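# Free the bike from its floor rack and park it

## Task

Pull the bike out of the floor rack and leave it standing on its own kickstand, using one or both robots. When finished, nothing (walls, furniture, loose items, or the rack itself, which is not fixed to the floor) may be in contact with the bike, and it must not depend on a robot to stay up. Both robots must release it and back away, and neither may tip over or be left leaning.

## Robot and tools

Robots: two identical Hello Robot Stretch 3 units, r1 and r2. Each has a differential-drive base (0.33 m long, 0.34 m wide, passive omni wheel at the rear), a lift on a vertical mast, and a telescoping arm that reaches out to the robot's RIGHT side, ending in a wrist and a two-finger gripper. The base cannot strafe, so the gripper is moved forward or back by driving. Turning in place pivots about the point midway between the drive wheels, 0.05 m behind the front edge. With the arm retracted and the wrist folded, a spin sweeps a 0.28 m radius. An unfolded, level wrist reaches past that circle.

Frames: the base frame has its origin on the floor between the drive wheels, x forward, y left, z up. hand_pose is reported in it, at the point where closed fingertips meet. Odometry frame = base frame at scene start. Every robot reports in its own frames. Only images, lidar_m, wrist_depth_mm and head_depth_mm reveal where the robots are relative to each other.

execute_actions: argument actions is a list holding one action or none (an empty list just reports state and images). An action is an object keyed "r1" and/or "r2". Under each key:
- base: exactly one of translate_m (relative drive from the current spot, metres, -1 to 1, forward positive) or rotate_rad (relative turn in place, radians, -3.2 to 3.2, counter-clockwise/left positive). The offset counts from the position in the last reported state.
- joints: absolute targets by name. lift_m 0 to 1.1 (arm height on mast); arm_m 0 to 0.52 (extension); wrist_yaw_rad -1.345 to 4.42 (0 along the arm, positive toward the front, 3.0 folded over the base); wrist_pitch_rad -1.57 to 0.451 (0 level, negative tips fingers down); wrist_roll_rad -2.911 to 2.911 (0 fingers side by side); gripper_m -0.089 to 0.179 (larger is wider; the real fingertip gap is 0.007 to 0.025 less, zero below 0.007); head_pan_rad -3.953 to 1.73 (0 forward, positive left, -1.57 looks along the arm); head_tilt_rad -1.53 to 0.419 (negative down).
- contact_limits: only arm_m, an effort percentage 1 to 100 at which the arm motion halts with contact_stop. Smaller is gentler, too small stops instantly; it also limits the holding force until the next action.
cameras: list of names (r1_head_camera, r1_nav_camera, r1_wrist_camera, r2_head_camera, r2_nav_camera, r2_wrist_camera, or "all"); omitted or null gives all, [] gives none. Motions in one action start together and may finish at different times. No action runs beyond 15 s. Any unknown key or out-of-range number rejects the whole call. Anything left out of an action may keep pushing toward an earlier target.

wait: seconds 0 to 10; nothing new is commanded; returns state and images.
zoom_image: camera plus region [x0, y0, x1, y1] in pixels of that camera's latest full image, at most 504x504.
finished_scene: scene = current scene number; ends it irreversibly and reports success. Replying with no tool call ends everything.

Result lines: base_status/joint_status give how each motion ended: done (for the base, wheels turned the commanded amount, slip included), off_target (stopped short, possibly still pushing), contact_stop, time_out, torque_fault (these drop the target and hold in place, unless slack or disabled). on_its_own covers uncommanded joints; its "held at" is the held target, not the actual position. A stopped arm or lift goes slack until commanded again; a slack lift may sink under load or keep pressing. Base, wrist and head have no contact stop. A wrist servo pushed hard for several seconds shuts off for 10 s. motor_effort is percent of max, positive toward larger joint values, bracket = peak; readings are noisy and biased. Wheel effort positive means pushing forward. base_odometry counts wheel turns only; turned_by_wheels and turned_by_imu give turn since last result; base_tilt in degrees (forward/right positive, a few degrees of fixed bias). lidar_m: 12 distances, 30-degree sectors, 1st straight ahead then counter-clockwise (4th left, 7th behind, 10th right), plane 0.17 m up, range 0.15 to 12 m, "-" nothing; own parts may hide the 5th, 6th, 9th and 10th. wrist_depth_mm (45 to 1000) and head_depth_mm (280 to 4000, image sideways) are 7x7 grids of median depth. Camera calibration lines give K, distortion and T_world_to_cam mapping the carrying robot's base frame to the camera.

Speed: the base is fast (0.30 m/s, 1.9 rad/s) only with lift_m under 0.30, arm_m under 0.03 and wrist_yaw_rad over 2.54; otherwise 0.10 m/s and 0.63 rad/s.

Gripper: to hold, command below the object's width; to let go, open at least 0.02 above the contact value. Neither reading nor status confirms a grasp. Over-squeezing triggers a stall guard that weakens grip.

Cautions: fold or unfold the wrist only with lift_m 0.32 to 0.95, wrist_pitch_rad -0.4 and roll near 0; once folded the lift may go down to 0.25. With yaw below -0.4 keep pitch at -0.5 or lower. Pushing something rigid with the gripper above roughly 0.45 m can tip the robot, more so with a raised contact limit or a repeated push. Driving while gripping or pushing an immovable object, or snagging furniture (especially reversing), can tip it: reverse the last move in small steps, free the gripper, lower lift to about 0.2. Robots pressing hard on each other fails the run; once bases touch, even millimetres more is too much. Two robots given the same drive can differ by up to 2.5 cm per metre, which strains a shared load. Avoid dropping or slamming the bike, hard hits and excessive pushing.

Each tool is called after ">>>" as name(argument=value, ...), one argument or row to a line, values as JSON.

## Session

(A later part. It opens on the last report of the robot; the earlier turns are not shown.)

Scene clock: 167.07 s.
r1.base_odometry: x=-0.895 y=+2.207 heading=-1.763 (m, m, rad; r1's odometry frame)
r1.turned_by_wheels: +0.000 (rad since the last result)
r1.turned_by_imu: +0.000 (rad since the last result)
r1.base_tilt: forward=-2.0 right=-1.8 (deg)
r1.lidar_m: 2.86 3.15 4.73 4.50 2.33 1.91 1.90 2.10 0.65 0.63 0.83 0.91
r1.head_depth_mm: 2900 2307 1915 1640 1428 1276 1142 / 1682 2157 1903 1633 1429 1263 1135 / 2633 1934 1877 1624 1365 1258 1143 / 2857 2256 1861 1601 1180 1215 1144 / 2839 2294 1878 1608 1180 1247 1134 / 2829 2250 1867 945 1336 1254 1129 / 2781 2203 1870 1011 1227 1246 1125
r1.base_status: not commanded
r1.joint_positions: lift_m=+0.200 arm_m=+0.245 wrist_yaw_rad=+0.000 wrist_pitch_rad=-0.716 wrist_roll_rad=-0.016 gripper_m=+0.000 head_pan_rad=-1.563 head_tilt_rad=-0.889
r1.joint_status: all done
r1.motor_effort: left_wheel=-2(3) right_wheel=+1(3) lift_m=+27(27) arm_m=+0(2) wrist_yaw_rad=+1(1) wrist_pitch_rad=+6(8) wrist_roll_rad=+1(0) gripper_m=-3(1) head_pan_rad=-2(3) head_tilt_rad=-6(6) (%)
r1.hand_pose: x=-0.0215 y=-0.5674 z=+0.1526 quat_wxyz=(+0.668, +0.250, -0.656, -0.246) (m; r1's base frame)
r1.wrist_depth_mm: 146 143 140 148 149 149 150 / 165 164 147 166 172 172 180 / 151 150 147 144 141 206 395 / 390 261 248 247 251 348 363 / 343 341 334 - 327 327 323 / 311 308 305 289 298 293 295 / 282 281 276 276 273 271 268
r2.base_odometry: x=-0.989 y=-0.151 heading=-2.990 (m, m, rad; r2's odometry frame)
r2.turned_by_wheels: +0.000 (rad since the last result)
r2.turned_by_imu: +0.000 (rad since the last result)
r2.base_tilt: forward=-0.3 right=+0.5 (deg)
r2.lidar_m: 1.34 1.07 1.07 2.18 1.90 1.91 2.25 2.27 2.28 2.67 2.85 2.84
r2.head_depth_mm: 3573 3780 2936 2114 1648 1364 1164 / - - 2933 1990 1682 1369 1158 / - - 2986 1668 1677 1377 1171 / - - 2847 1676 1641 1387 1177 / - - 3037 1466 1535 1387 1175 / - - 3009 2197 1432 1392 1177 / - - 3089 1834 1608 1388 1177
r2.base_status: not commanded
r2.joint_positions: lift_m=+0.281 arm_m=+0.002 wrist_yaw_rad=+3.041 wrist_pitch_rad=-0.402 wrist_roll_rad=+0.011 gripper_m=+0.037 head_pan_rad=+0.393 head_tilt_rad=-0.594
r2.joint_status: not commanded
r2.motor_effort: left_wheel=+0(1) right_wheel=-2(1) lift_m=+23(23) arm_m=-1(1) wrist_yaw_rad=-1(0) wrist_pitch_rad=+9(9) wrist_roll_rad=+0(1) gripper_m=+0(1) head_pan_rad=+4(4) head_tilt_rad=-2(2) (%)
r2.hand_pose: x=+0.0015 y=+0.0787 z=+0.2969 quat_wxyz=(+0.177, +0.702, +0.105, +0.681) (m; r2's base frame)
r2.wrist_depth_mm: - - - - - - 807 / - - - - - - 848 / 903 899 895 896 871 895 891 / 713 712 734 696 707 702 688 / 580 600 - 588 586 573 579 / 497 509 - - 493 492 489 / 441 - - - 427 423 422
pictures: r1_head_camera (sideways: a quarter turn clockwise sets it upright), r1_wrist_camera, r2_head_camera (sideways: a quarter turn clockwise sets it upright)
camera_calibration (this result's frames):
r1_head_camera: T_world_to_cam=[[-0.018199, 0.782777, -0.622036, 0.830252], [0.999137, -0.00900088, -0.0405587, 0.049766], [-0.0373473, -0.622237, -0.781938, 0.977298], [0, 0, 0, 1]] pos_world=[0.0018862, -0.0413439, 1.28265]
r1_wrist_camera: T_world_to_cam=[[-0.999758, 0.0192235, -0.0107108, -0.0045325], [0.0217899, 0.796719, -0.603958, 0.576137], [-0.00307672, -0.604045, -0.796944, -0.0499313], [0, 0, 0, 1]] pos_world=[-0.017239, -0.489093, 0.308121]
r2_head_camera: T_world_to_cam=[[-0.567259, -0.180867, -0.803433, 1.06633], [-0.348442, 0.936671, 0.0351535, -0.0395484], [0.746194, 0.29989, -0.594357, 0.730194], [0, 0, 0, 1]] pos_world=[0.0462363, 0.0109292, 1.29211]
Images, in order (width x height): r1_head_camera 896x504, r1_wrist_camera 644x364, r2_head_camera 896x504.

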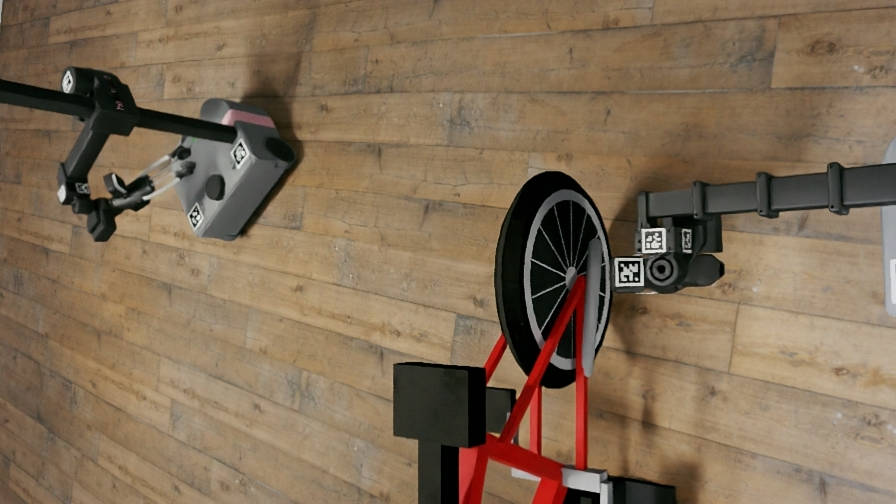

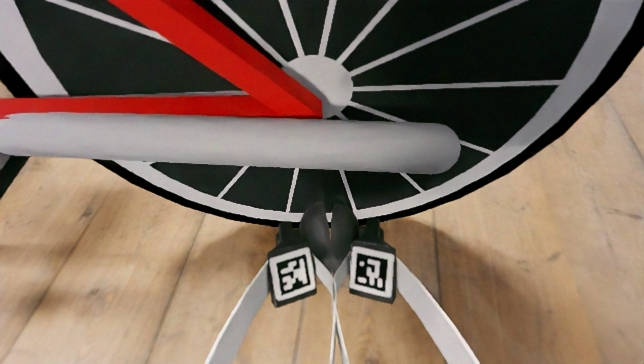

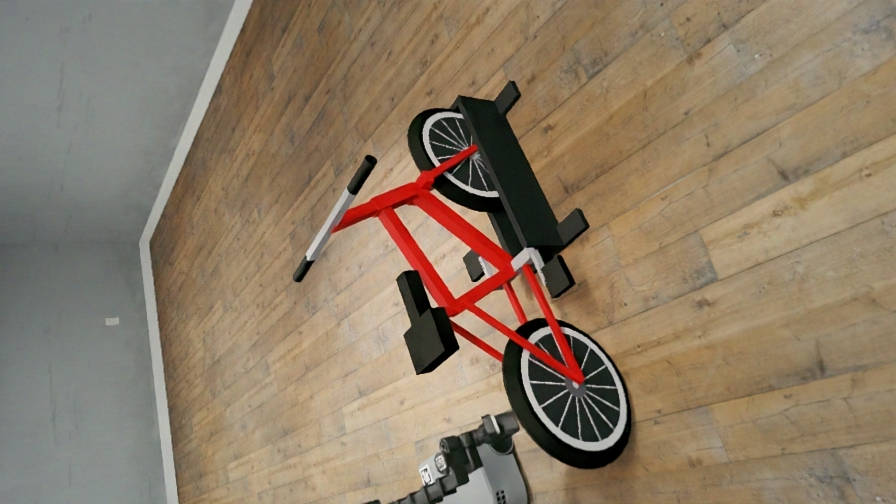

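>>> execute_actions(
  actions=[
    {"r1":{"joints":{"lift_m":0.3}}},
  ],
  cameras=[],
)

>>> execute_actions(
  actions=[
    {"r1":{"base":{"translate_m":-0.025},"joints":{"arm_m":0.27}}},
  ],
  cameras=["r1_wrist_camera"],
)

>>> execute_actions(
  actions=[
    {"r1":{"joints":{"lift_m":0.22}}},
  ],
  cameras=["r1_wrist_camera","r2_head_camera"],
)

Scene clock: 179.67 s.
r1.base_odometry: x=-0.895 y=+2.207 heading=-1.763 (m, m, rad; r1's odometry frame)
r1.turned_by_wheels: +0.000 (rad since the last result)
r1.turned_by_imu: +0.001 (rad since the last result)
r1.base_tilt: forward=-1.9 right=-1.9 (deg)
r1.lidar_m: 2.86 3.18 4.73 4.51 2.33 1.91 1.90 2.09 0.65 0.63 0.83 0.91
r1.head_depth_mm: 2889 2315 1924 1649 1444 1267 1149 / 1673 2171 1914 1643 1427 1269 1138 / 2670 1924 1901 1634 1374 1266 1149 / 2821 2263 1885 1622 1173 1230 1143 / 2852 2229 1866 1618 1184 1253 1128 / 2801 2204 1861 946 1334 1244 1133 / 2757 2237 1854 1010 1234 1236 1113
r1.base_status: not commanded
r1.joint_positions: lift_m=+0.300 arm_m=+0.245 wrist_yaw_rad=+0.000 wrist_pitch_rad=-0.719 wrist_roll_rad=-0.016 gripper_m=+0.000 head_pan_rad=-1.563 head_tilt_rad=-0.889
r1.joint_status: all done
r1.motor_effort: left_wheel=-2(2) right_wheel=+2(1) lift_m=+43(45) arm_m=+0(0) wrist_yaw_rad=+1(0) wrist_pitch_rad=+8(9) wrist_roll_rad=+0(0) gripper_m=-2(2) head_pan_rad=-3(3) head_tilt_rad=-5(6) (%)
r1.hand_pose: x=-0.0215 y=-0.5669 z=+0.2515 quat_wxyz=(+0.667, +0.251, -0.656, -0.247) (m; r1's base frame)
r1.wrist_depth_mm: 167 147 146 147 148 150 696 / 146 164 170 170 171 173 583 / 292 173 194 201 203 205 530 / 495 242 226 237 251 254 482 / 437 236 230 - 308 424 425 / 411 408 399 387 393 390 389 / 375 374 368 362 361 358 357
r2.base_odometry: x=-0.989 y=-0.151 heading=-2.990 (m, m, rad; r2's odometry frame)
r2.turned_by_wheels: +0.000 (rad since the last result)
r2.turned_by_imu: +0.001 (rad since the last result)
r2.base_tilt: forward=-0.4 right=+0.4 (deg)
r2.lidar_m: 1.34 1.07 1.07 2.18 1.91 1.91 2.23 2.28 2.28 2.67 2.85 2.84
r2.head_depth_mm: 3522 3841 2967 2124 1659 1370 1161 / - - 2947 1974 1670 1384 1170 / - - 2933 1683 1682 1373 1168 / - - 2837 1676 1624 1375 1168 / - - 3034 1933 1557 1380 1173 / - - 3016 2176 1422 1394 1185 / - - 3101 1830 1601 1388 1172
r2.base_status: not commanded
r2.joint_positions: lift_m=+0.281 arm_m=+0.002 wrist_yaw_rad=+3.041 wrist_pitch_rad=-0.402 wrist_roll_rad=+0.011 gripper_m=+0.037 head_pan_rad=+0.393 head_tilt_rad=-0.594
r2.joint_status: not commanded
r2.motor_effort: left_wheel=+0(1) right_wheel=-2(1) lift_m=+23(23) arm_m=-1(1) wrist_yaw_rad=+1(0) wrist_pitch_rad=+9(9) wrist_roll_rad=+0(0) gripper_m=-1(1) head_pan_rad=+3(4) head_tilt_rad=-3(2) (%)
r2.hand_pose: x=+0.0015 y=+0.0787 z=+0.2969 quat_wxyz=(+0.177, +0.702, +0.105, +0.681) (m; r2's base frame)
r2.wrist_depth_mm: - - - - - - 803 / - - - - - - 882 / 919 903 897 880 878 886 879 / 723 709 717 708 696 700 699 / 578 585 - 576 588 572 576 / 495 508 - - 488 491 483 / 440 - - - 430 427 425
pictures: none
No camera images: the call's "cameras" was empty. Leave "cameras" out to get every camera's image.

Scene clock: 181.00 s.
r1.base_odometry: x=-0.891 y=+2.231 heading=-1.763 (m, m, rad; r1's odometry frame)
r1.turned_by_wheels: +0.000 (rad since the last result)
r1.turned_by_imu: +0.000 (rad since the last result)
r1.base_tilt: forward=-1.9 right=-1.8 (deg)
r1.lidar_m: 2.88 3.16 4.73 4.45 2.29 1.88 1.88 2.07 0.67 0.63 0.66 0.91
r1.head_depth_mm: 2883 2308 1911 1651 1428 1273 1141 / 1621 2201 1910 1633 1432 1272 1135 / 2665 1949 1904 1622 1405 1261 1145 / 2881 2259 1880 1621 1139 1237 1139 / 2787 2278 1868 1607 1172 1250 1129 / 2782 2224 1872 1125 1343 1252 1122 / 2780 2229 1851 988 1335 1245 1119
r1.base_status: done
r1.joint_positions: lift_m=+0.300 arm_m=+0.270 wrist_yaw_rad=+0.000 wrist_pitch_rad=-0.719 wrist_roll_rad=-0.016 gripper_m=+0.000 head_pan_rad=-1.563 head_tilt_rad=-0.889
r1.joint_status: all done
r1.motor_effort: left_wheel=-2(9) right_wheel=+1(4) lift_m=+43(43) arm_m=+2(5) wrist_yaw_rad=+0(0) wrist_pitch_rad=+7(7) wrist_roll_rad=+0(0) gripper_m=-1(1) head_pan_rad=-3(3) head_tilt_rad=-6(5) (%)
r1.hand_pose: x=-0.0215 y=-0.5916 z=+0.2515 quat_wxyz=(+0.667, +0.251, -0.656, -0.247) (m; r1's base frame)
r1.wrist_depth_mm: 121 121 122 122 123 132 744 / 139 139 140 141 142 147 611 / 156 165 167 167 168 171 542 / 208 172 196 205 207 217 484 / 226 227 215 - 271 423 430 / 403 389 388 385 391 392 393 / 372 367 367 363 364 361 357
r2.base_odometry: x=-0.989 y=-0.151 heading=-2.990 (m, m, rad; r2's odometry frame)
r2.turned_by_wheels: +0.000 (rad since the last result)
r2.turned_by_imu: +0.000 (rad since the last result)
r2.base_tilt: forward=-0.3 right=+0.5 (deg)
r2.lidar_m: 1.35 1.07 1.07 2.19 1.91 1.91 2.24 2.27 2.27 2.67 2.85 2.85
r2.head_depth_mm: 3602 3794 2962 2123 1650 1368 1156 / - - 2983 1980 1673 1372 1165 / - - 2971 1670 1669 1384 1177 / - - 2865 1687 1636 1375 1169 / - - 3013 1931 1559 1394 1173 / - - 3045 2181 1415 1389 1180 / - - 3049 1805 1603 1391 1183
r2.base_status: not commanded
r2.joint_positions: lift_m=+0.281 arm_m=+0.002 wrist_yaw_rad=+3.041 wrist_pitch_rad=-0.402 wrist_roll_rad=+0.011 gripper_m=+0.037 head_pan_rad=+0.393 head_tilt_rad=-0.594
r2.joint_status: not commanded
r2.motor_effort: left_wheel=+1(0) right_wheel=-1(1) lift_m=+23(23) arm_m=-1(1) wrist_yaw_rad=+0(1) wrist_pitch_rad=+9(9) wrist_roll_rad=+0(0) gripper_m=-1(1) head_pan_rad=+4(4) head_tilt_rad=-2(2) (%)
r2.hand_pose: x=+0.0015 y=+0.0787 z=+0.2969 quat_wxyz=(+0.177, +0.702, +0.105, +0.681) (m; r2's base frame)
r2.wrist_depth_mm: - - - - - - 799 / - - - - - - 857 / 917 878 897 882 891 898 884 / 710 714 718 695 703 700 694 / 587 584 - 582 586 569 574 / 493 518 - - 491 484 492 / 443 - - - 427 428 427
pictures: r1_wrist_camera
camera_calibration (this result's frames):
r1_wrist_camera: T_world_to_cam=[[-0.999758, 0.0192543, -0.010658, -0.0030038], [0.0217908, 0.798337, -0.601817, 0.65557], [-0.00307891, -0.601904, -0.798563, 0.0159958], [0, 0, 0, 1]] pos_world=[-0.0172392, -0.51368, 0.407275]
Images, in order (width x height): r1_wrist_camera 644x364.

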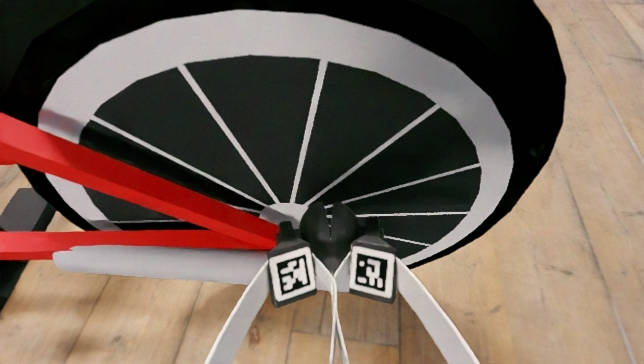

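Scene clock: 182.37 s.
r1.base_odometry: x=-0.891 y=+2.231 heading=-1.763 (m, m, rad; r1's odometry frame)
r1.turned_by_wheels: +0.000 (rad since the last result)
r1.turned_by_imu: +0.000 (rad since the last result)
r1.base_tilt: forward=-2.0 right=-1.9 (deg)
r1.lidar_m: 2.89 3.20 4.74 4.47 2.30 1.89 1.87 2.07 0.67 0.63 0.66 0.91
r1.head_depth_mm: 2936 2316 1915 1641 1422 1271 1138 / 1616 2187 1898 1629 1426 1260 1137 / 2681 1959 1879 1620 1402 1266 1148 / 2841 2252 1881 1616 1169 1231 1144 / 2800 2245 1891 1607 1177 1247 1134 / 2827 2261 1863 1125 1336 1250 1125 / 2817 2242 1841 992 1324 1247 1113
r1.base_status: not commanded
r1.joint_positions: lift_m=+0.261 arm_m=+0.270 wrist_yaw_rad=+0.000 wrist_pitch_rad=-0.672 wrist_roll_rad=-0.016 gripper_m=+0.000 head_pan_rad=-1.563 head_tilt_rad=-0.890
r1.joint_status: lift_m contact_stop (moved -0.039 of -0.080)
r1.on_its_own: lift_m is slack since a contact_stop, until your next command for it (your +0.220 is given up)
r1.motor_effort: left_wheel=-2(4) right_wheel=+2(2) lift_m=+35(39) arm_m=+2(3) wrist_yaw_rad=+0(0) wrist_pitch_rad=-11(20) wrist_roll_rad=+0(0) gripper_m=-2(1) head_pan_rad=-2(3) head_tilt_rad=-5(5) (%)
r1.hand_pose: x=-0.0215 y=-0.6002 z=+0.2212 quat_wxyz=(+0.673, +0.235, -0.662, -0.231) (m; r1's base frame)
r1.wrist_depth_mm: 117 116 117 118 118 118 136 / 133 133 134 135 135 136 157 / 137 156 157 158 159 160 494 / 188 152 182 189 192 194 457 / 197 197 183 - 242 388 402 / 375 364 186 361 363 365 361 / 347 342 338 338 335 333 327
r2.base_odometry: x=-0.989 y=-0.151 heading=-2.990 (m, m, rad; r2's odometry frame)
r2.turned_by_wheels: +0.000 (rad since the last result)
r2.turned_by_imu: +0.000 (rad since the last result)
r2.base_tilt: forward=-0.4 right=+0.4 (deg)
r2.lidar_m: 1.34 1.08 1.07 2.19 1.90 1.90 2.23 2.28 2.28 2.67 2.86 2.84
r2.head_depth_mm: 3543 3759 2923 2119 1652 1369 1167 / - - 2954 1973 1667 1367 1167 / - - 2976 1686 1688 1367 1169 / - - 2814 1690 1626 1388 1158 / - - 2993 1932 1547 1386 1172 / - - 3021 2174 1425 1390 1175 / - - 3064 1791 1614 1396 1190
r2.base_status: not commanded
r2.joint_positions: lift_m=+0.281 arm_m=+0.002 wrist_yaw_rad=+3.041 wrist_pitch_rad=-0.402 wrist_roll_rad=+0.011 gripper_m=+0.037 head_pan_rad=+0.393 head_tilt_rad=-0.594
r2.joint_status: not commanded
r2.motor_effort: left_wheel=+0(0) right_wheel=-1(1) lift_m=+23(23) arm_m=+0(1) wrist_yaw_rad=+0(1) wrist_pitch_rad=+9(9) wrist_roll_rad=+0(0) gripper_m=-1(0) head_pan_rad=+4(4) head_tilt_rad=-2(2) (%)
r2.hand_pose: x=+0.0015 y=+0.0787 z=+0.2969 quat_wxyz=(+0.177, +0.702, +0.105, +0.681) (m; r2's base frame)
r2.wrist_depth_mm: - - - - - - 805 / - - - - - - 837 / 929 907 897 887 898 889 880 / 710 711 721 704 702 696 694 / 582 583 - 579 586 575 574 / 498 510 - - 492 488 490 / 445 - - - 429 426 424
pictures: r1_wrist_camera, r2_head_camera (sideways: a quarter turn clockwise sets it upright)
camera_calibration (this result's frames):
r1_wrist_camera: T_world_to_cam=[[-0.999758, 0.0187162, -0.0115761, -0.00327497], [0.0217938, 0.769015, -0.638859, 0.634785], [-0.00305487, -0.638956, -0.769237, -0.0421741], [0, 0, 0, 1]] pos_world=[-0.0172374, -0.515045, 0.373058]
r2_head_camera: T_world_to_cam=[[-0.567259, -0.180867, -0.803433, 1.06633], [-0.348442, 0.936671, 0.0351535, -0.0395484], [0.746194, 0.299891, -0.594357, 0.730194], [0, 0, 0, 1]] pos_world=[0.0462363, 0.0109292, 1.29211]
Images, in order (width x height): r1_wrist_camera 644x364, r2_head_camera 896x504.

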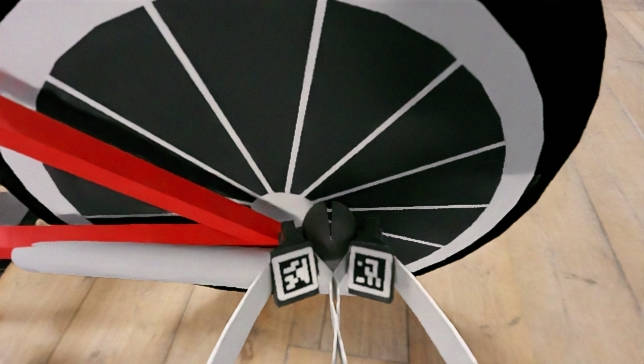

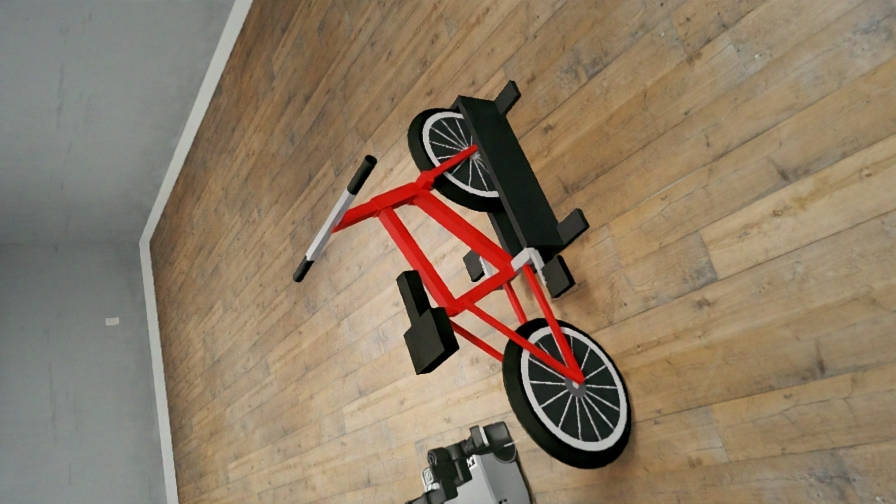

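>>> execute_actions(
  actions=[
    {"r1":{"joints":{"lift_m":0.45,"arm_m":0.2}}},
  ],
  cameras=[],
)

>>> execute_actions(
  actions=[
    {"r1":{"joints":{"wrist_pitch_rad":-1.3}}},
  ],
  cameras=[],
)

>>> execute_actions(
  actions=[
    {"r1":{"joints":{"arm_m":0.41,"lift_m":0.4}}},
  ],
  cameras=["r1_wrist_camera","r1_head_camera"],
)

Scene clock: 198.00 s.
r1.base_odometry: x=-0.891 y=+2.231 heading=-1.763 (m, m, rad; r1's odometry frame)
r1.turned_by_wheels: +0.000 (rad since the last result)
r1.turned_by_imu: +0.001 (rad since the last result)
r1.base_tilt: forward=-1.9 right=-1.8 (deg)
r1.lidar_m: 2.88 3.18 4.72 4.44 2.30 1.88 1.87 2.07 0.67 0.63 0.66 0.91
r1.head_depth_mm: 2937 2297 1926 1655 1431 1274 1145 / 1631 2182 1935 1631 1430 1271 1146 / 2680 1950 1901 1630 1426 - 1127 / 2842 2240 1890 1627 1130 1233 1141 / 2818 2260 1870 1610 1175 1255 1132 / 2791 2249 1881 1128 1337 1251 1119 / 2751 2230 1873 992 1312 1247 1120
r1.base_status: not commanded
r1.joint_positions: lift_m=+0.450 arm_m=+0.200 wrist_yaw_rad=+0.000 wrist_pitch_rad=-0.709 wrist_roll_rad=-0.016 gripper_m=+0.000 head_pan_rad=-1.563 head_tilt_rad=-0.890
r1.joint_status: all done
r1.motor_effort: left_wheel=-2(2) right_wheel=+2(2) lift_m=+43(43) arm_m=-2(1) wrist_yaw_rad=-1(0) wrist_pitch_rad=+3(11) wrist_roll_rad=+0(0) gripper_m=-2(0) head_pan_rad=-2(2) head_tilt_rad=-5(6) (%)
r1.hand_pose: x=-0.0215 y=-0.5240 z=+0.4032 quat_wxyz=(+0.669, +0.248, -0.657, -0.244) (m; r1's base frame)
r1.wrist_depth_mm: - - - - - - - / 925 914 905 904 906 873 875 / 812 502 276 269 725 762 756 / 361 315 318 316 331 670 666 / 395 395 380 - 415 598 597 / 524 555 538 532 544 543 535 / 500 505 511 503 503 492 489
r2.base_odometry: x=-0.989 y=-0.151 heading=-2.990 (m, m, rad; r2's odometry frame)
r2.turned_by_wheels: +0.000 (rad since the last result)
r2.turned_by_imu: +0.001 (rad since the last result)
r2.base_tilt: forward=-0.3 right=+0.4 (deg)
r2.lidar_m: 1.34 1.07 1.07 2.18 1.91 1.91 2.24 2.27 2.27 2.67 2.86 2.84
r2.head_depth_mm: 3536 3774 2943 2139 1672 1377 1158 / - - 2981 1980 1662 1357 1157 / - - 2966 1699 1674 1374 1165 / - - 2846 1683 1619 1371 1174 / - - 3032 1913 1556 1389 1172 / - - 3043 2161 1434 1383 1173 / - - 3018 1859 1611 1405 1181
r2.base_status: not commanded
r2.joint_positions: lift_m=+0.281 arm_m=+0.002 wrist_yaw_rad=+3.041 wrist_pitch_rad=-0.402 wrist_roll_rad=+0.011 gripper_m=+0.037 head_pan_rad=+0.393 head_tilt_rad=-0.594
r2.joint_status: not commanded
r2.motor_effort: left_wheel=+1(0) right_wheel=-1(1) lift_m=+23(23) arm_m=-1(0) wrist_yaw_rad=+0(0) wrist_pitch_rad=+9(9) wrist_roll_rad=+0(0) gripper_m=+0(1) head_pan_rad=+4(4) head_tilt_rad=-2(2) (%)
r2.hand_pose: x=+0.0015 y=+0.0787 z=+0.2969 quat_wxyz=(+0.177, +0.702, +0.105, +0.681) (m; r2's base frame)
r2.wrist_depth_mm: - - - - - - 809 / - - - - - - 857 / 919 899 899 895 873 904 869 / 703 704 720 709 698 699 691 / 578 572 - 572 593 573 570 / 500 510 - - 488 483 483 / 445 - - - 426 425 424
pictures: none
No camera images: the call's "cameras" was empty. Leave "cameras" out to get every camera's image.

Scene clock: 199.17 s.
r1.base_odometry: x=-0.891 y=+2.231 heading=-1.763 (m, m, rad; r1's odometry frame)
r1.turned_by_wheels: +0.000 (rad since the last result)
r1.turned_by_imu: +0.000 (rad since the last result)
r1.base_tilt: forward=-2.0 right=-1.9 (deg)
r1.lidar_m: 2.88 3.18 4.71 4.46 2.30 1.88 1.87 2.06 0.67 0.63 0.66 0.91
r1.head_depth_mm: 2910 2327 1919 1634 1440 1276 1145 / 1631 2156 1921 1637 1430 1273 1145 / 2668 1934 1898 1624 1428 - 1135 / 2854 2266 1892 1599 1131 1221 1142 / 2865 2251 1880 1600 1176 1250 1135 / 2760 2257 1868 1132 1339 1246 1122 / 2779 2229 1862 986 1335 1245 1117
r1.base_status: not commanded
r1.joint_positions: lift_m=+0.450 arm_m=+0.200 wrist_yaw_rad=+0.000 wrist_pitch_rad=-1.297 wrist_roll_rad=-0.016 gripper_m=+0.000 head_pan_rad=-1.563 head_tilt_rad=-0.890
r1.joint_status: all done
r1.motor_effort: left_wheel=-2(2) right_wheel=+2(2) lift_m=+43(43) arm_m=-3(2) wrist_yaw_rad=+1(0) wrist_pitch_rad=-1(3) wrist_roll_rad=+0(1) gripper_m=-1(0) head_pan_rad=-3(3) head_tilt_rad=-5(6) (%)
r1.hand_pose: x=-0.0216 y=-0.3914 z=+0.3352 quat_wxyz=(+0.568, +0.431, -0.559, -0.424) (m; r1's base frame)
r1.wrist_depth_mm: 502 512 412 375 510 515 510 / 503 520 512 519 510 510 502 / 507 507 507 511 500 503 515 / 506 499 504 500 501 500 508 / 493 501 494 - 498 501 496 / 499 505 498 493 489 494 497 / 497 483 489 487 485 487 492
r2.base_odometry: x=-0.989 y=-0.151 heading=-2.990 (m, m, rad; r2's odometry frame)
r2.turned_by_wheels: +0.000 (rad since the last result)
r2.turned_by_imu: +0.000 (rad since the last result)
r2.base_tilt: forward=-0.4 right=+0.4 (deg)
r2.lidar_m: 1.35 1.07 1.07 2.17 1.91 1.91 2.24 2.28 2.27 2.66 2.85 2.83
r2.head_depth_mm: 3546 3717 2918 2110 1661 1365 1159 / - - 2967 1959 1676 1378 1165 / - - 2933 1690 1689 1375 1172 / - - 2875 1671 1635 1368 1172 / - - 3039 1932 1545 1387 1175 / - - 3051 2182 1436 1390 1176 / - - 3111 1871 1601 1395 1178
r2.base_status: not commanded
r2.joint_positions: lift_m=+0.281 arm_m=+0.002 wrist_yaw_rad=+3.041 wrist_pitch_rad=-0.402 wrist_roll_rad=+0.011 gripper_m=+0.037 head_pan_rad=+0.393 head_tilt_rad=-0.594
r2.joint_status: not commanded
r2.motor_effort: left_wheel=+1(1) right_wheel=-2(2) lift_m=+23(23) arm_m=-1(1) wrist_yaw_rad=+0(0) wrist_pitch_rad=+9(9) wrist_roll_rad=+0(0) gripper_m=-1(1) head_pan_rad=+4(4) head_tilt_rad=-3(3) (%)
r2.hand_pose: x=+0.0015 y=+0.0787 z=+0.2969 quat_wxyz=(+0.177, +0.702, +0.105, +0.681) (m; r2's base frame)
r2.wrist_depth_mm: - - - - - - 815 / - - - - - - 877 / 927 889 898 886 889 908 892 / 716 713 727 690 701 689 703 / 590 584 - 591 590 575 572 / 502 510 - - 491 490 483 / 447 - - - 427 430 424
pictures: none
No camera images: the call's "cameras" was empty. Leave "cameras" out to get every camera's image.

Scene clock: 201.97 s.
r1.base_odometry: x=-0.891 y=+2.231 heading=-1.763 (m, m, rad; r1's odometry frame)
r1.turned_by_wheels: +0.000 (rad since the last result)
r1.turned_by_imu: +0.000 (rad since the last result)
r1.base_tilt: forward=-1.9 right=-1.8 (deg)
r1.lidar_m: 2.88 3.21 4.74 4.47 2.29 1.88 1.87 2.07 0.67 0.63 0.66 0.92
r1.head_depth_mm: 2942 2292 1903 1643 1432 1268 1142 / 1643 2156 1900 1614 1426 1270 1141 / 2680 1959 1876 1659 1416 1275 1140 / 2852 2277 1887 1680 1283 1256 1143 / 2832 2222 1877 1611 1165 1252 1127 / 2814 2235 1849 1129 1336 1258 1127 / 2770 2231 1859 990 1328 1240 1116
r1.base_status: not commanded
r1.joint_positions: lift_m=+0.400 arm_m=+0.410 wrist_yaw_rad=+0.000 wrist_pitch_rad=-1.298 wrist_roll_rad=-0.016 gripper_m=+0.000 head_pan_rad=-1.563 head_tilt_rad=-0.890
r1.joint_status: all done
r1.motor_effort: left_wheel=-2(2) right_wheel=+2(2) lift_m=+27(38) arm_m=+3(2) wrist_yaw_rad=-1(0) wrist_pitch_rad=-1(1) wrist_roll_rad=+0(1) gripper_m=-1(2) head_pan_rad=-3(3) head_tilt_rad=-5(6) (%)
r1.hand_pose: x=-0.0216 y=-0.6004 z=+0.2857 quat_wxyz=(+0.568, +0.431, -0.558, -0.424) (m; r1's base frame)
r1.wrist_depth_mm: 151 77 76 79 88 458 455 / - 82 81 83 88 99 454 / 97 93 92 94 101 118 454 / 265 178 216 361 450 449 444 / 439 449 252 - 444 445 444 / 447 447 451 444 440 448 439 / 441 452 441 444 444 436 437
r2.base_odometry: x=-0.989 y=-0.151 heading=-2.990 (m, m, rad; r2's odometry frame)
r2.turned_by_wheels: +0.000 (rad since the last result)
r2.turned_by_imu: +0.000 (rad since the last result)
r2.base_tilt: forward=-0.3 right=+0.5 (deg)
r2.lidar_m: 1.35 1.07 1.07 2.18 1.91 1.91 2.24 2.28 2.28 2.67 2.86 2.84
r2.head_depth_mm: 3548 3768 2922 2119 1662 1365 1162 / - - 2962 1976 1675 1373 1160 / - - 2967 1685 1678 1363 1172 / - - 2870 1681 1640 1379 1173 / - - 3031 1940 1533 1380 1168 / - - 3037 2179 1430 1397 1171 / - - 3113 1810 1603 1390 1178
r2.base_status: not commanded
r2.joint_positions: lift_m=+0.281 arm_m=+0.002 wrist_yaw_rad=+3.041 wrist_pitch_rad=-0.402 wrist_roll_rad=+0.011 gripper_m=+0.037 head_pan_rad=+0.393 head_tilt_rad=-0.594
r2.joint_status: not commanded
r2.motor_effort: left_wheel=+0(1) right_wheel=-1(1) lift_m=+23(23) arm_m=-1(0) wrist_yaw_rad=+0(1) wrist_pitch_rad=+9(9) wrist_roll_rad=+0(0) gripper_m=-1(1) head_pan_rad=+4(4) head_tilt_rad=-2(2) (%)
r2.hand_pose: x=+0.0015 y=+0.0787 z=+0.2969 quat_wxyz=(+0.177, +0.702, +0.105, +0.681) (m; r2's base frame)
r2.wrist_depth_mm: - - - - - - 809 / - - - - - - 867 / 940 906 901 896 886 890 878 / 719 700 724 692 706 680 708 / 588 583 - 579 579 570 580 / 495 505 - - 494 487 487 / 446 - - - 426 425 420
pictures: r1_head_camera (sideways: a quarter turn clockwise sets it upright), r1_wrist_camera
camera_calibration (this result's frames):
r1_head_camera: T_world_to_cam=[[-0.0181901, 0.782815, -0.621989, 0.830191], [0.999136, -0.00901026, -0.0405597, 0.0497673], [-0.037355, -0.62219, -0.781975, 0.977346], [0, 0, 0, 1]] pos_world=[0.0018857, -0.0413427, 1.28265]
r1_wrist_camera: T_world_to_cam=[[-0.999749, 0.0223194, 0.00198619, -0.00435135], [0.0221373, 0.997526, -0.0667191, 0.649928], [-0.00347041, -0.0666584, -0.99777, 0.416279], [0, 0, 0, 1]] pos_world=[-0.0172932, -0.620474, 0.458721]
Images, in order (width x height): r1_head_camera 896x504, r1_wrist_camera 644x364.

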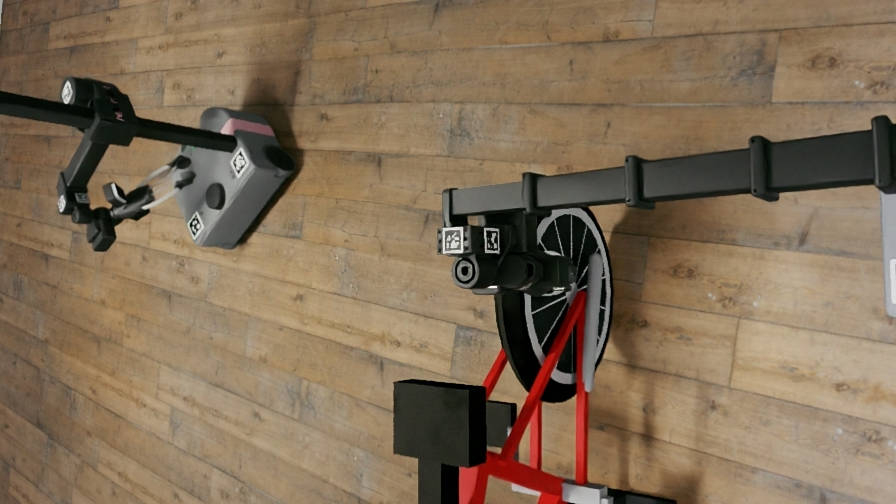

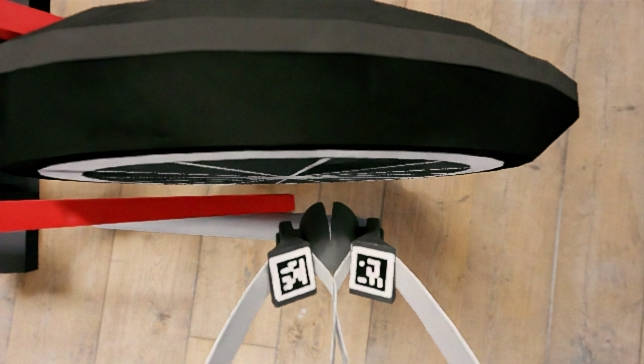

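>>> execute_actions(
  actions=[
    {"r1":{"joints":{"arm_m":0.33,"wrist_pitch_rad":-1.0}}},
  ],
  cameras=["r1_wrist_camera"],
)

>>> execute_actions(
  actions=[
    {"r1":{"joints":{"lift_m":0.22}}},
  ],
  cameras=["r1_wrist_camera","r2_head_camera"],
)

Scene clock: 214.83 s.
r1.base_odometry: x=-0.891 y=+2.231 heading=-1.763 (m, m, rad; r1's odometry frame)
r1.turned_by_wheels: +0.000 (rad since the last result)
r1.turned_by_imu: +0.001 (rad since the last result)
r1.base_tilt: forward=-2.0 right=-1.9 (deg)
r1.lidar_m: 2.88 3.20 4.74 4.46 2.30 1.88 1.87 2.07 0.68 0.64 0.66 0.92
r1.head_depth_mm: 2870 2304 1902 1639 1436 1274 1142 / 1625 2184 1901 1635 1417 1263 1142 / 2665 1952 1900 1631 1423 1272 1135 / 2815 2257 1897 1637 1348 1261 1138 / 2806 2237 1884 1607 1179 1254 1125 / 2785 2254 1857 983 1271 1247 1124 / 2768 2221 1837 972 1331 1243 1115
r1.base_status: not commanded
r1.joint_positions: lift_m=+0.400 arm_m=+0.330 wrist_yaw_rad=+0.000 wrist_pitch_rad=-1.015 wrist_roll_rad=-0.016 gripper_m=+0.000 head_pan_rad=-1.563 head_tilt_rad=-0.890
r1.joint_status: all done
r1.motor_effort: left_wheel=-1(2) right_wheel=+1(2) lift_m=+33(34) arm_m=-2(3) wrist_yaw_rad=-1(0) wrist_pitch_rad=+6(41) wrist_roll_rad=+1(0) gripper_m=-2(2) head_pan_rad=-3(3) head_tilt_rad=-6(5) (%)
r1.hand_pose: x=-0.0216 y=-0.5901 z=+0.3085 quat_wxyz=(+0.623, +0.347, -0.613, -0.341) (m; r1's base frame)
r1.wrist_depth_mm: 266 133 127 130 142 592 587 / 158 141 136 137 147 186 546 / 187 169 171 173 175 203 518 / 191 205 231 250 256 488 491 / 449 279 275 - 461 466 463 / 450 458 447 441 443 440 439 / 436 434 430 430 420 421 418
r2.base_odometry: x=-0.989 y=-0.151 heading=-2.990 (m, m, rad; r2's odometry frame)
r2.turned_by_wheels: +0.000 (rad since the last result)
r2.turned_by_imu: +0.001 (rad since the last result)
r2.base_tilt: forward=-0.3 right=+0.5 (deg)
r2.lidar_m: 1.34 1.07 1.06 2.18 1.91 1.91 2.24 2.28 2.28 2.66 2.86 2.83
r2.head_depth_mm: 3512 3822 2891 2138 1670 1368 1161 / - - 2961 1881 1658 1372 1162 / - - 3022 1659 1668 1376 1168 / - - 2960 1716 1624 1379 1171 / - - 2975 1485 1540 1384 1168 / - - 3002 2166 1426 1382 1179 / - - 3046 1804 1617 1389 1176
r2.base_status: not commanded
r2.joint_positions: lift_m=+0.281 arm_m=+0.002 wrist_yaw_rad=+3.041 wrist_pitch_rad=-0.402 wrist_roll_rad=+0.011 gripper_m=+0.037 head_pan_rad=+0.393 head_tilt_rad=-0.594
r2.joint_status: not commanded
r2.motor_effort: left_wheel=+1(1) right_wheel=-1(1) lift_m=+23(23) arm_m=-1(1) wrist_yaw_rad=+0(0) wrist_pitch_rad=+9(9) wrist_roll_rad=+0(0) gripper_m=+0(0) head_pan_rad=+4(4) head_tilt_rad=-2(3) (%)
r2.hand_pose: x=+0.0015 y=+0.0787 z=+0.2969 quat_wxyz=(+0.177, +0.702, +0.105, +0.681) (m; r2's base frame)
r2.wrist_depth_mm: - - - - - - 796 / - - - - - - 854 / 917 907 884 889 886 900 871 / 718 705 720 706 684 694 688 / 584 585 - 578 589 572 571 / 498 508 - - 488 494 491 / 444 - - - 423 427 423
pictures: r1_wrist_camera
camera_calibration (this result's frames):
r1_wrist_camera: T_world_to_cam=[[-0.999754, 0.0217388, -0.0044267, -0.00294276], [0.0219374, 0.938997, -0.343226, 0.691918], [-0.00330466, -0.343239, -0.939242, 0.258369], [0, 0, 0, 1]] pos_world=[-0.0172671, -0.560962, 0.480142]
Images, in order (width x height): r1_wrist_camera 644x364.

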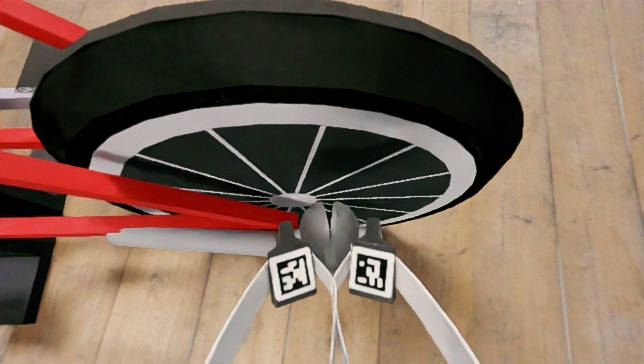

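Scene clock: 217.57 s.
r1.base_odometry: x=-0.891 y=+2.231 heading=-1.763 (m, m, rad; r1's odometry frame)
r1.turned_by_wheels: +0.000 (rad since the last result)
r1.turned_by_imu: -0.005 (rad since the last result)
r1.base_tilt: forward=-1.8 right=-1.8 (deg)
r1.lidar_m: 2.89 3.19 4.75 4.53 2.31 1.88 1.87 2.06 3.23 0.64 0.66 0.91
r1.head_depth_mm: 2913 2332 1924 1633 1418 1265 1138 / 1640 2206 1899 1632 1419 1266 1140 / 2651 1938 1887 1625 1420 1279 1149 / 2808 2195 1895 1615 - 1263 1143 / 2790 2255 1870 1595 1196 1255 1118 / 2771 2243 1869 1259 1285 1248 1124 / 2766 2198 1836 973 1329 1243 1126
r1.base_status: not commanded
r1.joint_positions: lift_m=+0.312 arm_m=+0.329 wrist_yaw_rad=+0.004 wrist_pitch_rad=-1.008 wrist_roll_rad=-0.016 gripper_m=+0.000 head_pan_rad=-1.564 head_tilt_rad=-0.891
r1.joint_status: lift_m contact_stop (moved -0.088 of -0.180)
r1.on_its_own: lift_m is slack since a contact_stop, until your next command for it (your +0.220 is given up)
r1.motor_effort: left_wheel=+1(10) right_wheel=-3(3) lift_m=+35(35) arm_m=+5(4) wrist_yaw_rad=-3(4) wrist_pitch_rad=+3(6) wrist_roll_rad=+0(0) gripper_m=-3(4) head_pan_rad=-3(3) head_tilt_rad=-5(6) (%)
r1.hand_pose: x=-0.0212 y=-0.5908 z=+0.2215 quat_wxyz=(+0.625, +0.345, -0.613, -0.338) (m; r1's base frame)
r1.wrist_depth_mm: 103 103 105 105 106 108 114 / 126 128 129 130 131 134 149 / 133 155 167 169 172 175 424 / 199 196 196 242 249 398 400 / 386 196 192 - 390 381 383 / 370 371 370 363 364 362 361 / 355 353 351 347 347 346 343
r2.base_odometry: x=-0.989 y=-0.151 heading=-2.990 (m, m, rad; r2's odometry frame)
r2.turned_by_wheels: +0.000 (rad since the last result)
r2.turned_by_imu: +0.000 (rad since the last result)
r2.base_tilt: forward=-0.4 right=+0.5 (deg)
r2.lidar_m: 1.34 1.07 1.06 2.18 1.90 1.91 2.24 2.27 2.28 2.67 2.86 2.84
r2.head_depth_mm: 3600 3808 2957 2127 1666 1359 1162 / - - 2989 1865 1676 1367 1170 / - - 2999 1671 1677 1374 1162 / - - 3004 1712 1638 1381 1169 / - - 3032 1466 1548 1382 1174 / - - 3004 2175 1430 1396 1183 / - - 3089 1800 1597 1399 1178
r2.base_status: not commanded
r2.joint_positions: lift_m=+0.281 arm_m=+0.002 wrist_yaw_rad=+3.041 wrist_pitch_rad=-0.402 wrist_roll_rad=+0.011 gripper_m=+0.037 head_pan_rad=+0.393 head_tilt_rad=-0.594
r2.joint_status: not commanded
r2.motor_effort: left_wheel=+0(1) right_wheel=-1(2) lift_m=+23(23) arm_m=+0(0) wrist_yaw_rad=+1(0) wrist_pitch_rad=+9(9) wrist_roll_rad=+0(0) gripper_m=-1(1) head_pan_rad=+4(4) head_tilt_rad=-2(3) (%)
r2.hand_pose: x=+0.0015 y=+0.0787 z=+0.2969 quat_wxyz=(+0.177, +0.702, +0.105, +0.681) (m; r2's base frame)
r2.wrist_depth_mm: - - - - - - 803 / - - - - - - 857 / 921 902 908 922 908 891 874 / 705 715 714 705 711 698 682 / 584 582 - 580 590 566 580 / 500 515 - - 492 491 486 / 443 - - - 428 429 420
pictures: r1_wrist_camera, r2_head_camera (sideways: a quarter turn clockwise sets it upright)
camera_calibration (this result's frames):
r1_wrist_camera: T_world_to_cam=[[-0.999818, 0.0184938, -0.00457903, -0.00482297], [0.0189275, 0.936701, -0.349618, 0.662686], [-0.00217658, -0.349641, -0.936881, 0.172237], [0, 0, 0, 1]] pos_world=[-0.0169902, -0.560428, 0.39303]
r2_head_camera: T_world_to_cam=[[-0.567259, -0.180867, -0.803433, 1.06633], [-0.348442, 0.936671, 0.0351535, -0.0395484], [0.746194, 0.299891, -0.594357, 0.730194], [0, 0, 0, 1]] pos_world=[0.0462363, 0.0109292, 1.29211]
Images, in order (width x height): r1_wrist_camera 644x364, r2_head_camera 896x504.

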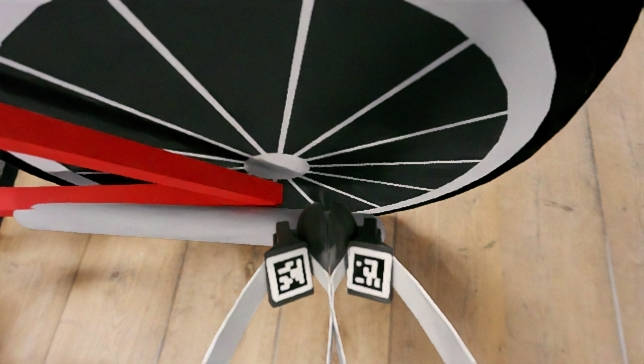

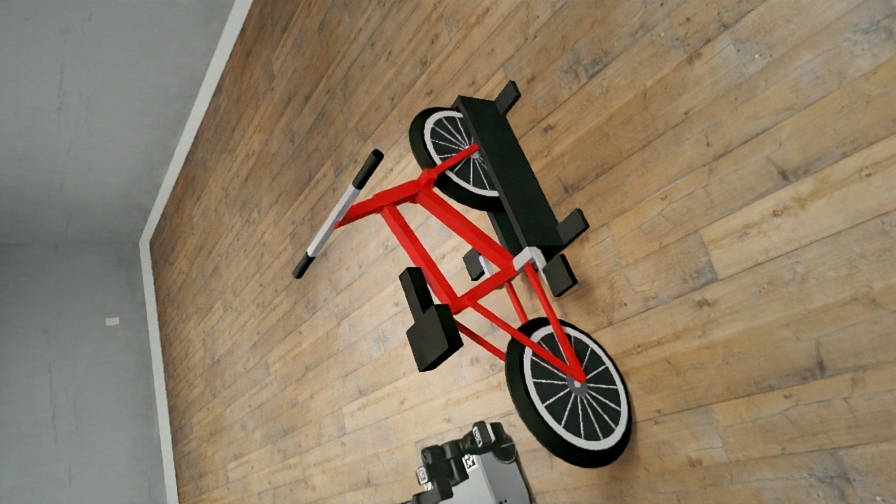

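>>> execute_actions(
  actions=[
    {"r1":{"joints":{"lift_m":0.2}}},
  ],
  cameras=["r1_wrist_camera"],
)

Scene clock: 223.90 s.
r1.base_odometry: x=-0.891 y=+2.231 heading=-1.763 (m, m, rad; r1's odometry frame)
r1.turned_by_wheels: +0.000 (rad since the last result)
r1.turned_by_imu: +0.001 (rad since the last result)
r1.base_tilt: forward=-1.8 right=-1.8 (deg)
r1.lidar_m: 2.88 3.20 4.74 4.51 2.30 1.88 1.87 2.06 3.24 0.64 0.66 0.91
r1.head_depth_mm: 2897 2300 1898 1620 1417 1268 1145 / 1648 2214 1881 1629 1419 1264 1131 / 2660 1952 1908 1612 1435 1272 1146 / 2831 2196 1881 1611 - 1261 1143 / 2781 2259 1865 1605 1182 1247 1124 / 2814 2242 1859 1265 1283 1247 1128 / 2763 2227 1863 976 1330 1240 1116
r1.base_status: not commanded
r1.joint_positions: lift_m=+0.312 arm_m=+0.329 wrist_yaw_rad=+0.004 wrist_pitch_rad=-1.008 wrist_roll_rad=-0.016 gripper_m=+0.000 head_pan_rad=-1.564 head_tilt_rad=-0.891
r1.joint_status: lift_m contact_stop (moved +0.000 of -0.112)
r1.on_its_own: lift_m is slack since a contact_stop, until your next command for it (your +0.200 is given up)
r1.motor_effort: left_wheel=+1(2) right_wheel=-2(2) lift_m=+34(34) arm_m=+5(4) wrist_yaw_rad=-3(3) wrist_pitch_rad=+3(3) wrist_roll_rad=+0(0) gripper_m=-2(4) head_pan_rad=-3(2) head_tilt_rad=-5(5) (%)
r1.hand_pose: x=-0.0212 y=-0.5907 z=+0.2214 quat_wxyz=(+0.625, +0.345, -0.613, -0.338) (m; r1's base frame)
r1.wrist_depth_mm: 103 104 104 105 106 108 115 / 126 127 129 130 132 134 149 / 133 155 167 170 172 175 418 / 200 197 197 242 249 398 404 / 387 196 191 - 385 382 377 / 378 374 369 360 366 363 361 / 355 351 352 352 349 349 341
r2.base_odometry: x=-0.989 y=-0.151 heading=-2.990 (m, m, rad; r2's odometry frame)
r2.turned_by_wheels: +0.000 (rad since the last result)
r2.turned_by_imu: +0.001 (rad since the last result)
r2.base_tilt: forward=-0.4 right=+0.5 (deg)
r2.lidar_m: 1.34 1.07 1.06 2.18 1.90 1.91 2.23 2.27 2.28 2.67 2.85 2.84
r2.head_depth_mm: 3541 3673 2932 2122 1669 1368 1164 / - - 2940 1896 1669 1369 1163 / - - 3013 1693 1684 1370 1161 / - - 2980 1726 1615 1375 1176 / - - 3067 1467 1535 1388 1171 / - - 3037 2163 1420 1384 1176 / - - 3087 1795 1600 1393 1181
r2.base_status: not commanded
r2.joint_positions: lift_m=+0.281 arm_m=+0.002 wrist_yaw_rad=+3.041 wrist_pitch_rad=-0.402 wrist_roll_rad=+0.011 gripper_m=+0.037 head_pan_rad=+0.393 head_tilt_rad=-0.594
r2.joint_status: not commanded
r2.motor_effort: left_wheel=+1(1) right_wheel=-2(1) lift_m=+23(23) arm_m=-1(1) wrist_yaw_rad=+0(0) wrist_pitch_rad=+9(9) wrist_roll_rad=+0(0) gripper_m=-1(0) head_pan_rad=+4(4) head_tilt_rad=-2(3) (%)
r2.hand_pose: x=+0.0015 y=+0.0787 z=+0.2969 quat_wxyz=(+0.177, +0.702, +0.105, +0.681) (m; r2's base frame)
r2.wrist_depth_mm: - - - - - - 818 / - - - - - - 850 / 904 886 898 895 868 869 889 / 714 713 714 701 701 699 686 / 589 587 - 578 583 573 575 / 497 509 - - 483 486 486 / 444 - - - 430 424 421
pictures: r1_wrist_camera
camera_calibration (this result's frames):
r1_wrist_camera: T_world_to_cam=[[-0.999818, 0.0184941, -0.00457625, -0.00482472], [0.0189271, 0.936744, -0.349504, 0.662604], [-0.00217699, -0.349527, -0.936924, 0.172174], [0, 0, 0, 1]] pos_world=[-0.0169902, -0.560421, 0.392874]
Images, in order (width x height): r1_wrist_camera 644x364.

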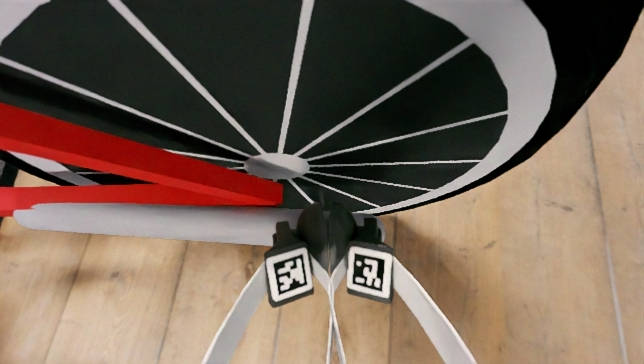

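>>> execute_actions(
  actions=[
    {"r1":{"joints":{"lift_m":0.315,"wrist_pitch_rad":-1.2,"arm_m":0.355}}},
  ],
  cameras=["r1_wrist_camera","r2_head_camera"],
)

Scene clock: 231.67 s.
r1.base_odometry: x=-0.891 y=+2.231 heading=-1.763 (m, m, rad; r1's odometry frame)
r1.turned_by_wheels: +0.000 (rad since the last result)
r1.turned_by_imu: +0.001 (rad since the last result)
r1.base_tilt: forward=-2.0 right=-1.7 (deg)
r1.lidar_m: 2.88 3.17 4.75 4.52 2.31 1.88 1.87 2.06 3.24 0.64 0.66 0.91
r1.head_depth_mm: 2917 2310 1947 1637 1429 1271 1146 / 1622 2216 1897 1623 1414 1260 1141 / 2638 1938 1886 1608 1414 1265 1147 / 2814 2176 1858 1619 1347 1258 1140 / 2804 2256 1857 1601 1187 1259 1126 / 2822 2266 1873 1270 1278 1254 1122 / 2738 2223 1847 982 1327 1241 1123
r1.base_status: not commanded
r1.joint_positions: lift_m=+0.315 arm_m=+0.355 wrist_yaw_rad=+0.003 wrist_pitch_rad=-1.199 wrist_roll_rad=-0.016 gripper_m=+0.000 head_pan_rad=-1.564 head_tilt_rad=-0.891
r1.joint_status: all done
r1.motor_effort: left_wheel=+0(1) right_wheel=+0(3) lift_m=+41(40) arm_m=+3(8) wrist_yaw_rad=-2(3) wrist_pitch_rad=+0(7) wrist_roll_rad=+0(0) gripper_m=-2(2) head_pan_rad=-2(2) head_tilt_rad=-5(5) (%)
r1.hand_pose: x=-0.0214 y=-0.5703 z=+0.2060 quat_wxyz=(+0.589, +0.403, -0.578, -0.395) (m; r1's base frame)
r1.wrist_depth_mm: 108 109 111 113 114 115 117 / 127 144 146 149 152 155 389 / 179 142 180 224 230 379 384 / 278 178 177 174 373 374 373 / 372 371 369 - 369 367 366 / 363 363 359 358 357 356 357 / 355 356 351 350 350 349 348
r2.base_odometry: x=-0.989 y=-0.151 heading=-2.990 (m, m, rad; r2's odometry frame)
r2.turned_by_wheels: +0.000 (rad since the last result)
r2.turned_by_imu: +0.001 (rad since the last result)
r2.base_tilt: forward=-0.4 right=+0.4 (deg)
r2.lidar_m: 1.34 1.07 1.06 2.18 1.91 1.91 2.24 2.27 2.28 2.68 2.85 2.84
r2.head_depth_mm: 3544 3820 2935 2113 1671 1362 1162 / - - 2975 1883 1662 1375 1164 / - - 2938 1677 1661 1372 1165 / - - 2987 1723 1616 1389 1180 / - - 3056 1467 1538 1382 1169 / - - 3027 2162 1424 1393 1173 / - - 3070 1823 1603 1396 1183
r2.base_status: not commanded
r2.joint_positions: lift_m=+0.281 arm_m=+0.002 wrist_yaw_rad=+3.041 wrist_pitch_rad=-0.402 wrist_roll_rad=+0.011 gripper_m=+0.037 head_pan_rad=+0.393 head_tilt_rad=-0.594
r2.joint_status: not commanded
r2.motor_effort: left_wheel=+1(1) right_wheel=-1(1) lift_m=+23(23) arm_m=-1(1) wrist_yaw_rad=+0(1) wrist_pitch_rad=+9(9) wrist_roll_rad=+0(0) gripper_m=-1(1) head_pan_rad=+4(3) head_tilt_rad=-2(3) (%)
r2.hand_pose: x=+0.0015 y=+0.0787 z=+0.2969 quat_wxyz=(+0.177, +0.702, +0.105, +0.681) (m; r2's base frame)
r2.wrist_depth_mm: - - - - - - 803 / - - - - - - 858 / 914 920 894 892 875 899 883 / 705 711 713 709 688 696 708 / 577 581 - 581 588 574 581 / 496 517 - - 493 485 485 / 440 - - - 423 426 422
pictures: r1_wrist_camera, r2_head_camera (sideways: a quarter turn clockwise sets it upright)
camera_calibration (this result's frames):
r1_wrist_camera: T_world_to_cam=[[-0.999805, 0.0197525, -0.000275273, -0.00566734], [0.0195262, 0.98605, -0.165302, 0.628276], [-0.0029937, -0.165276, -0.986243, 0.280169], [0, 0, 0, 1]] pos_world=[-0.0170954, -0.573094, 0.380168]
r2_head_camera: T_world_to_cam=[[-0.567259, -0.180867, -0.803433, 1.06633], [-0.348442, 0.936671, 0.0351535, -0.0395484], [0.746194, 0.29989, -0.594357, 0.730194], [0, 0, 0, 1]] pos_world=[0.0462363, 0.0109292, 1.29211]
Images, in order (width x height): r1_wrist_camera 644x364, r2_head_camera 896x504.

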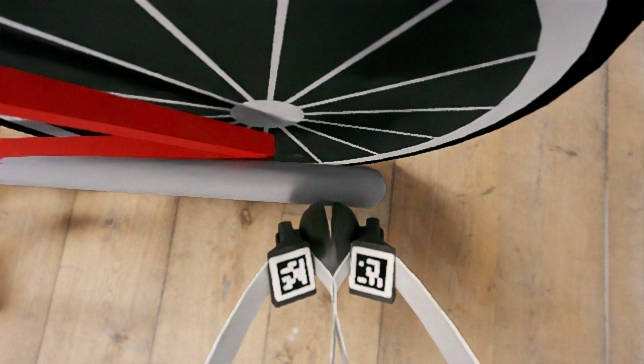

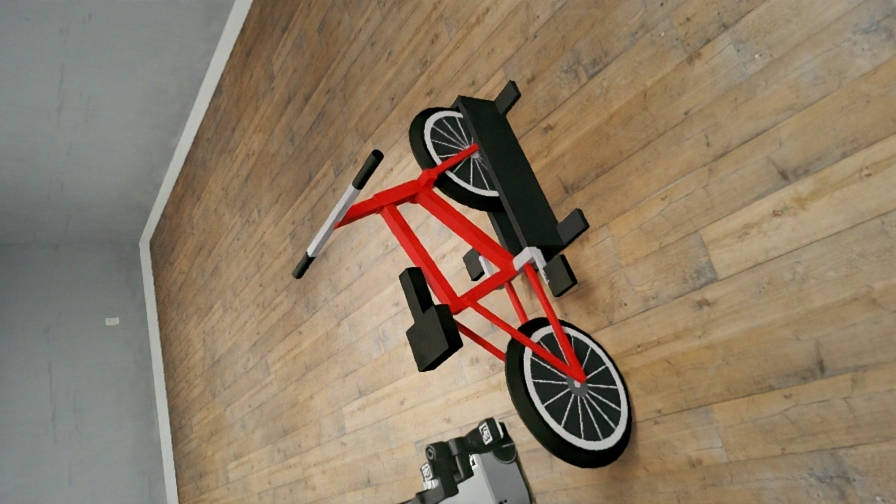

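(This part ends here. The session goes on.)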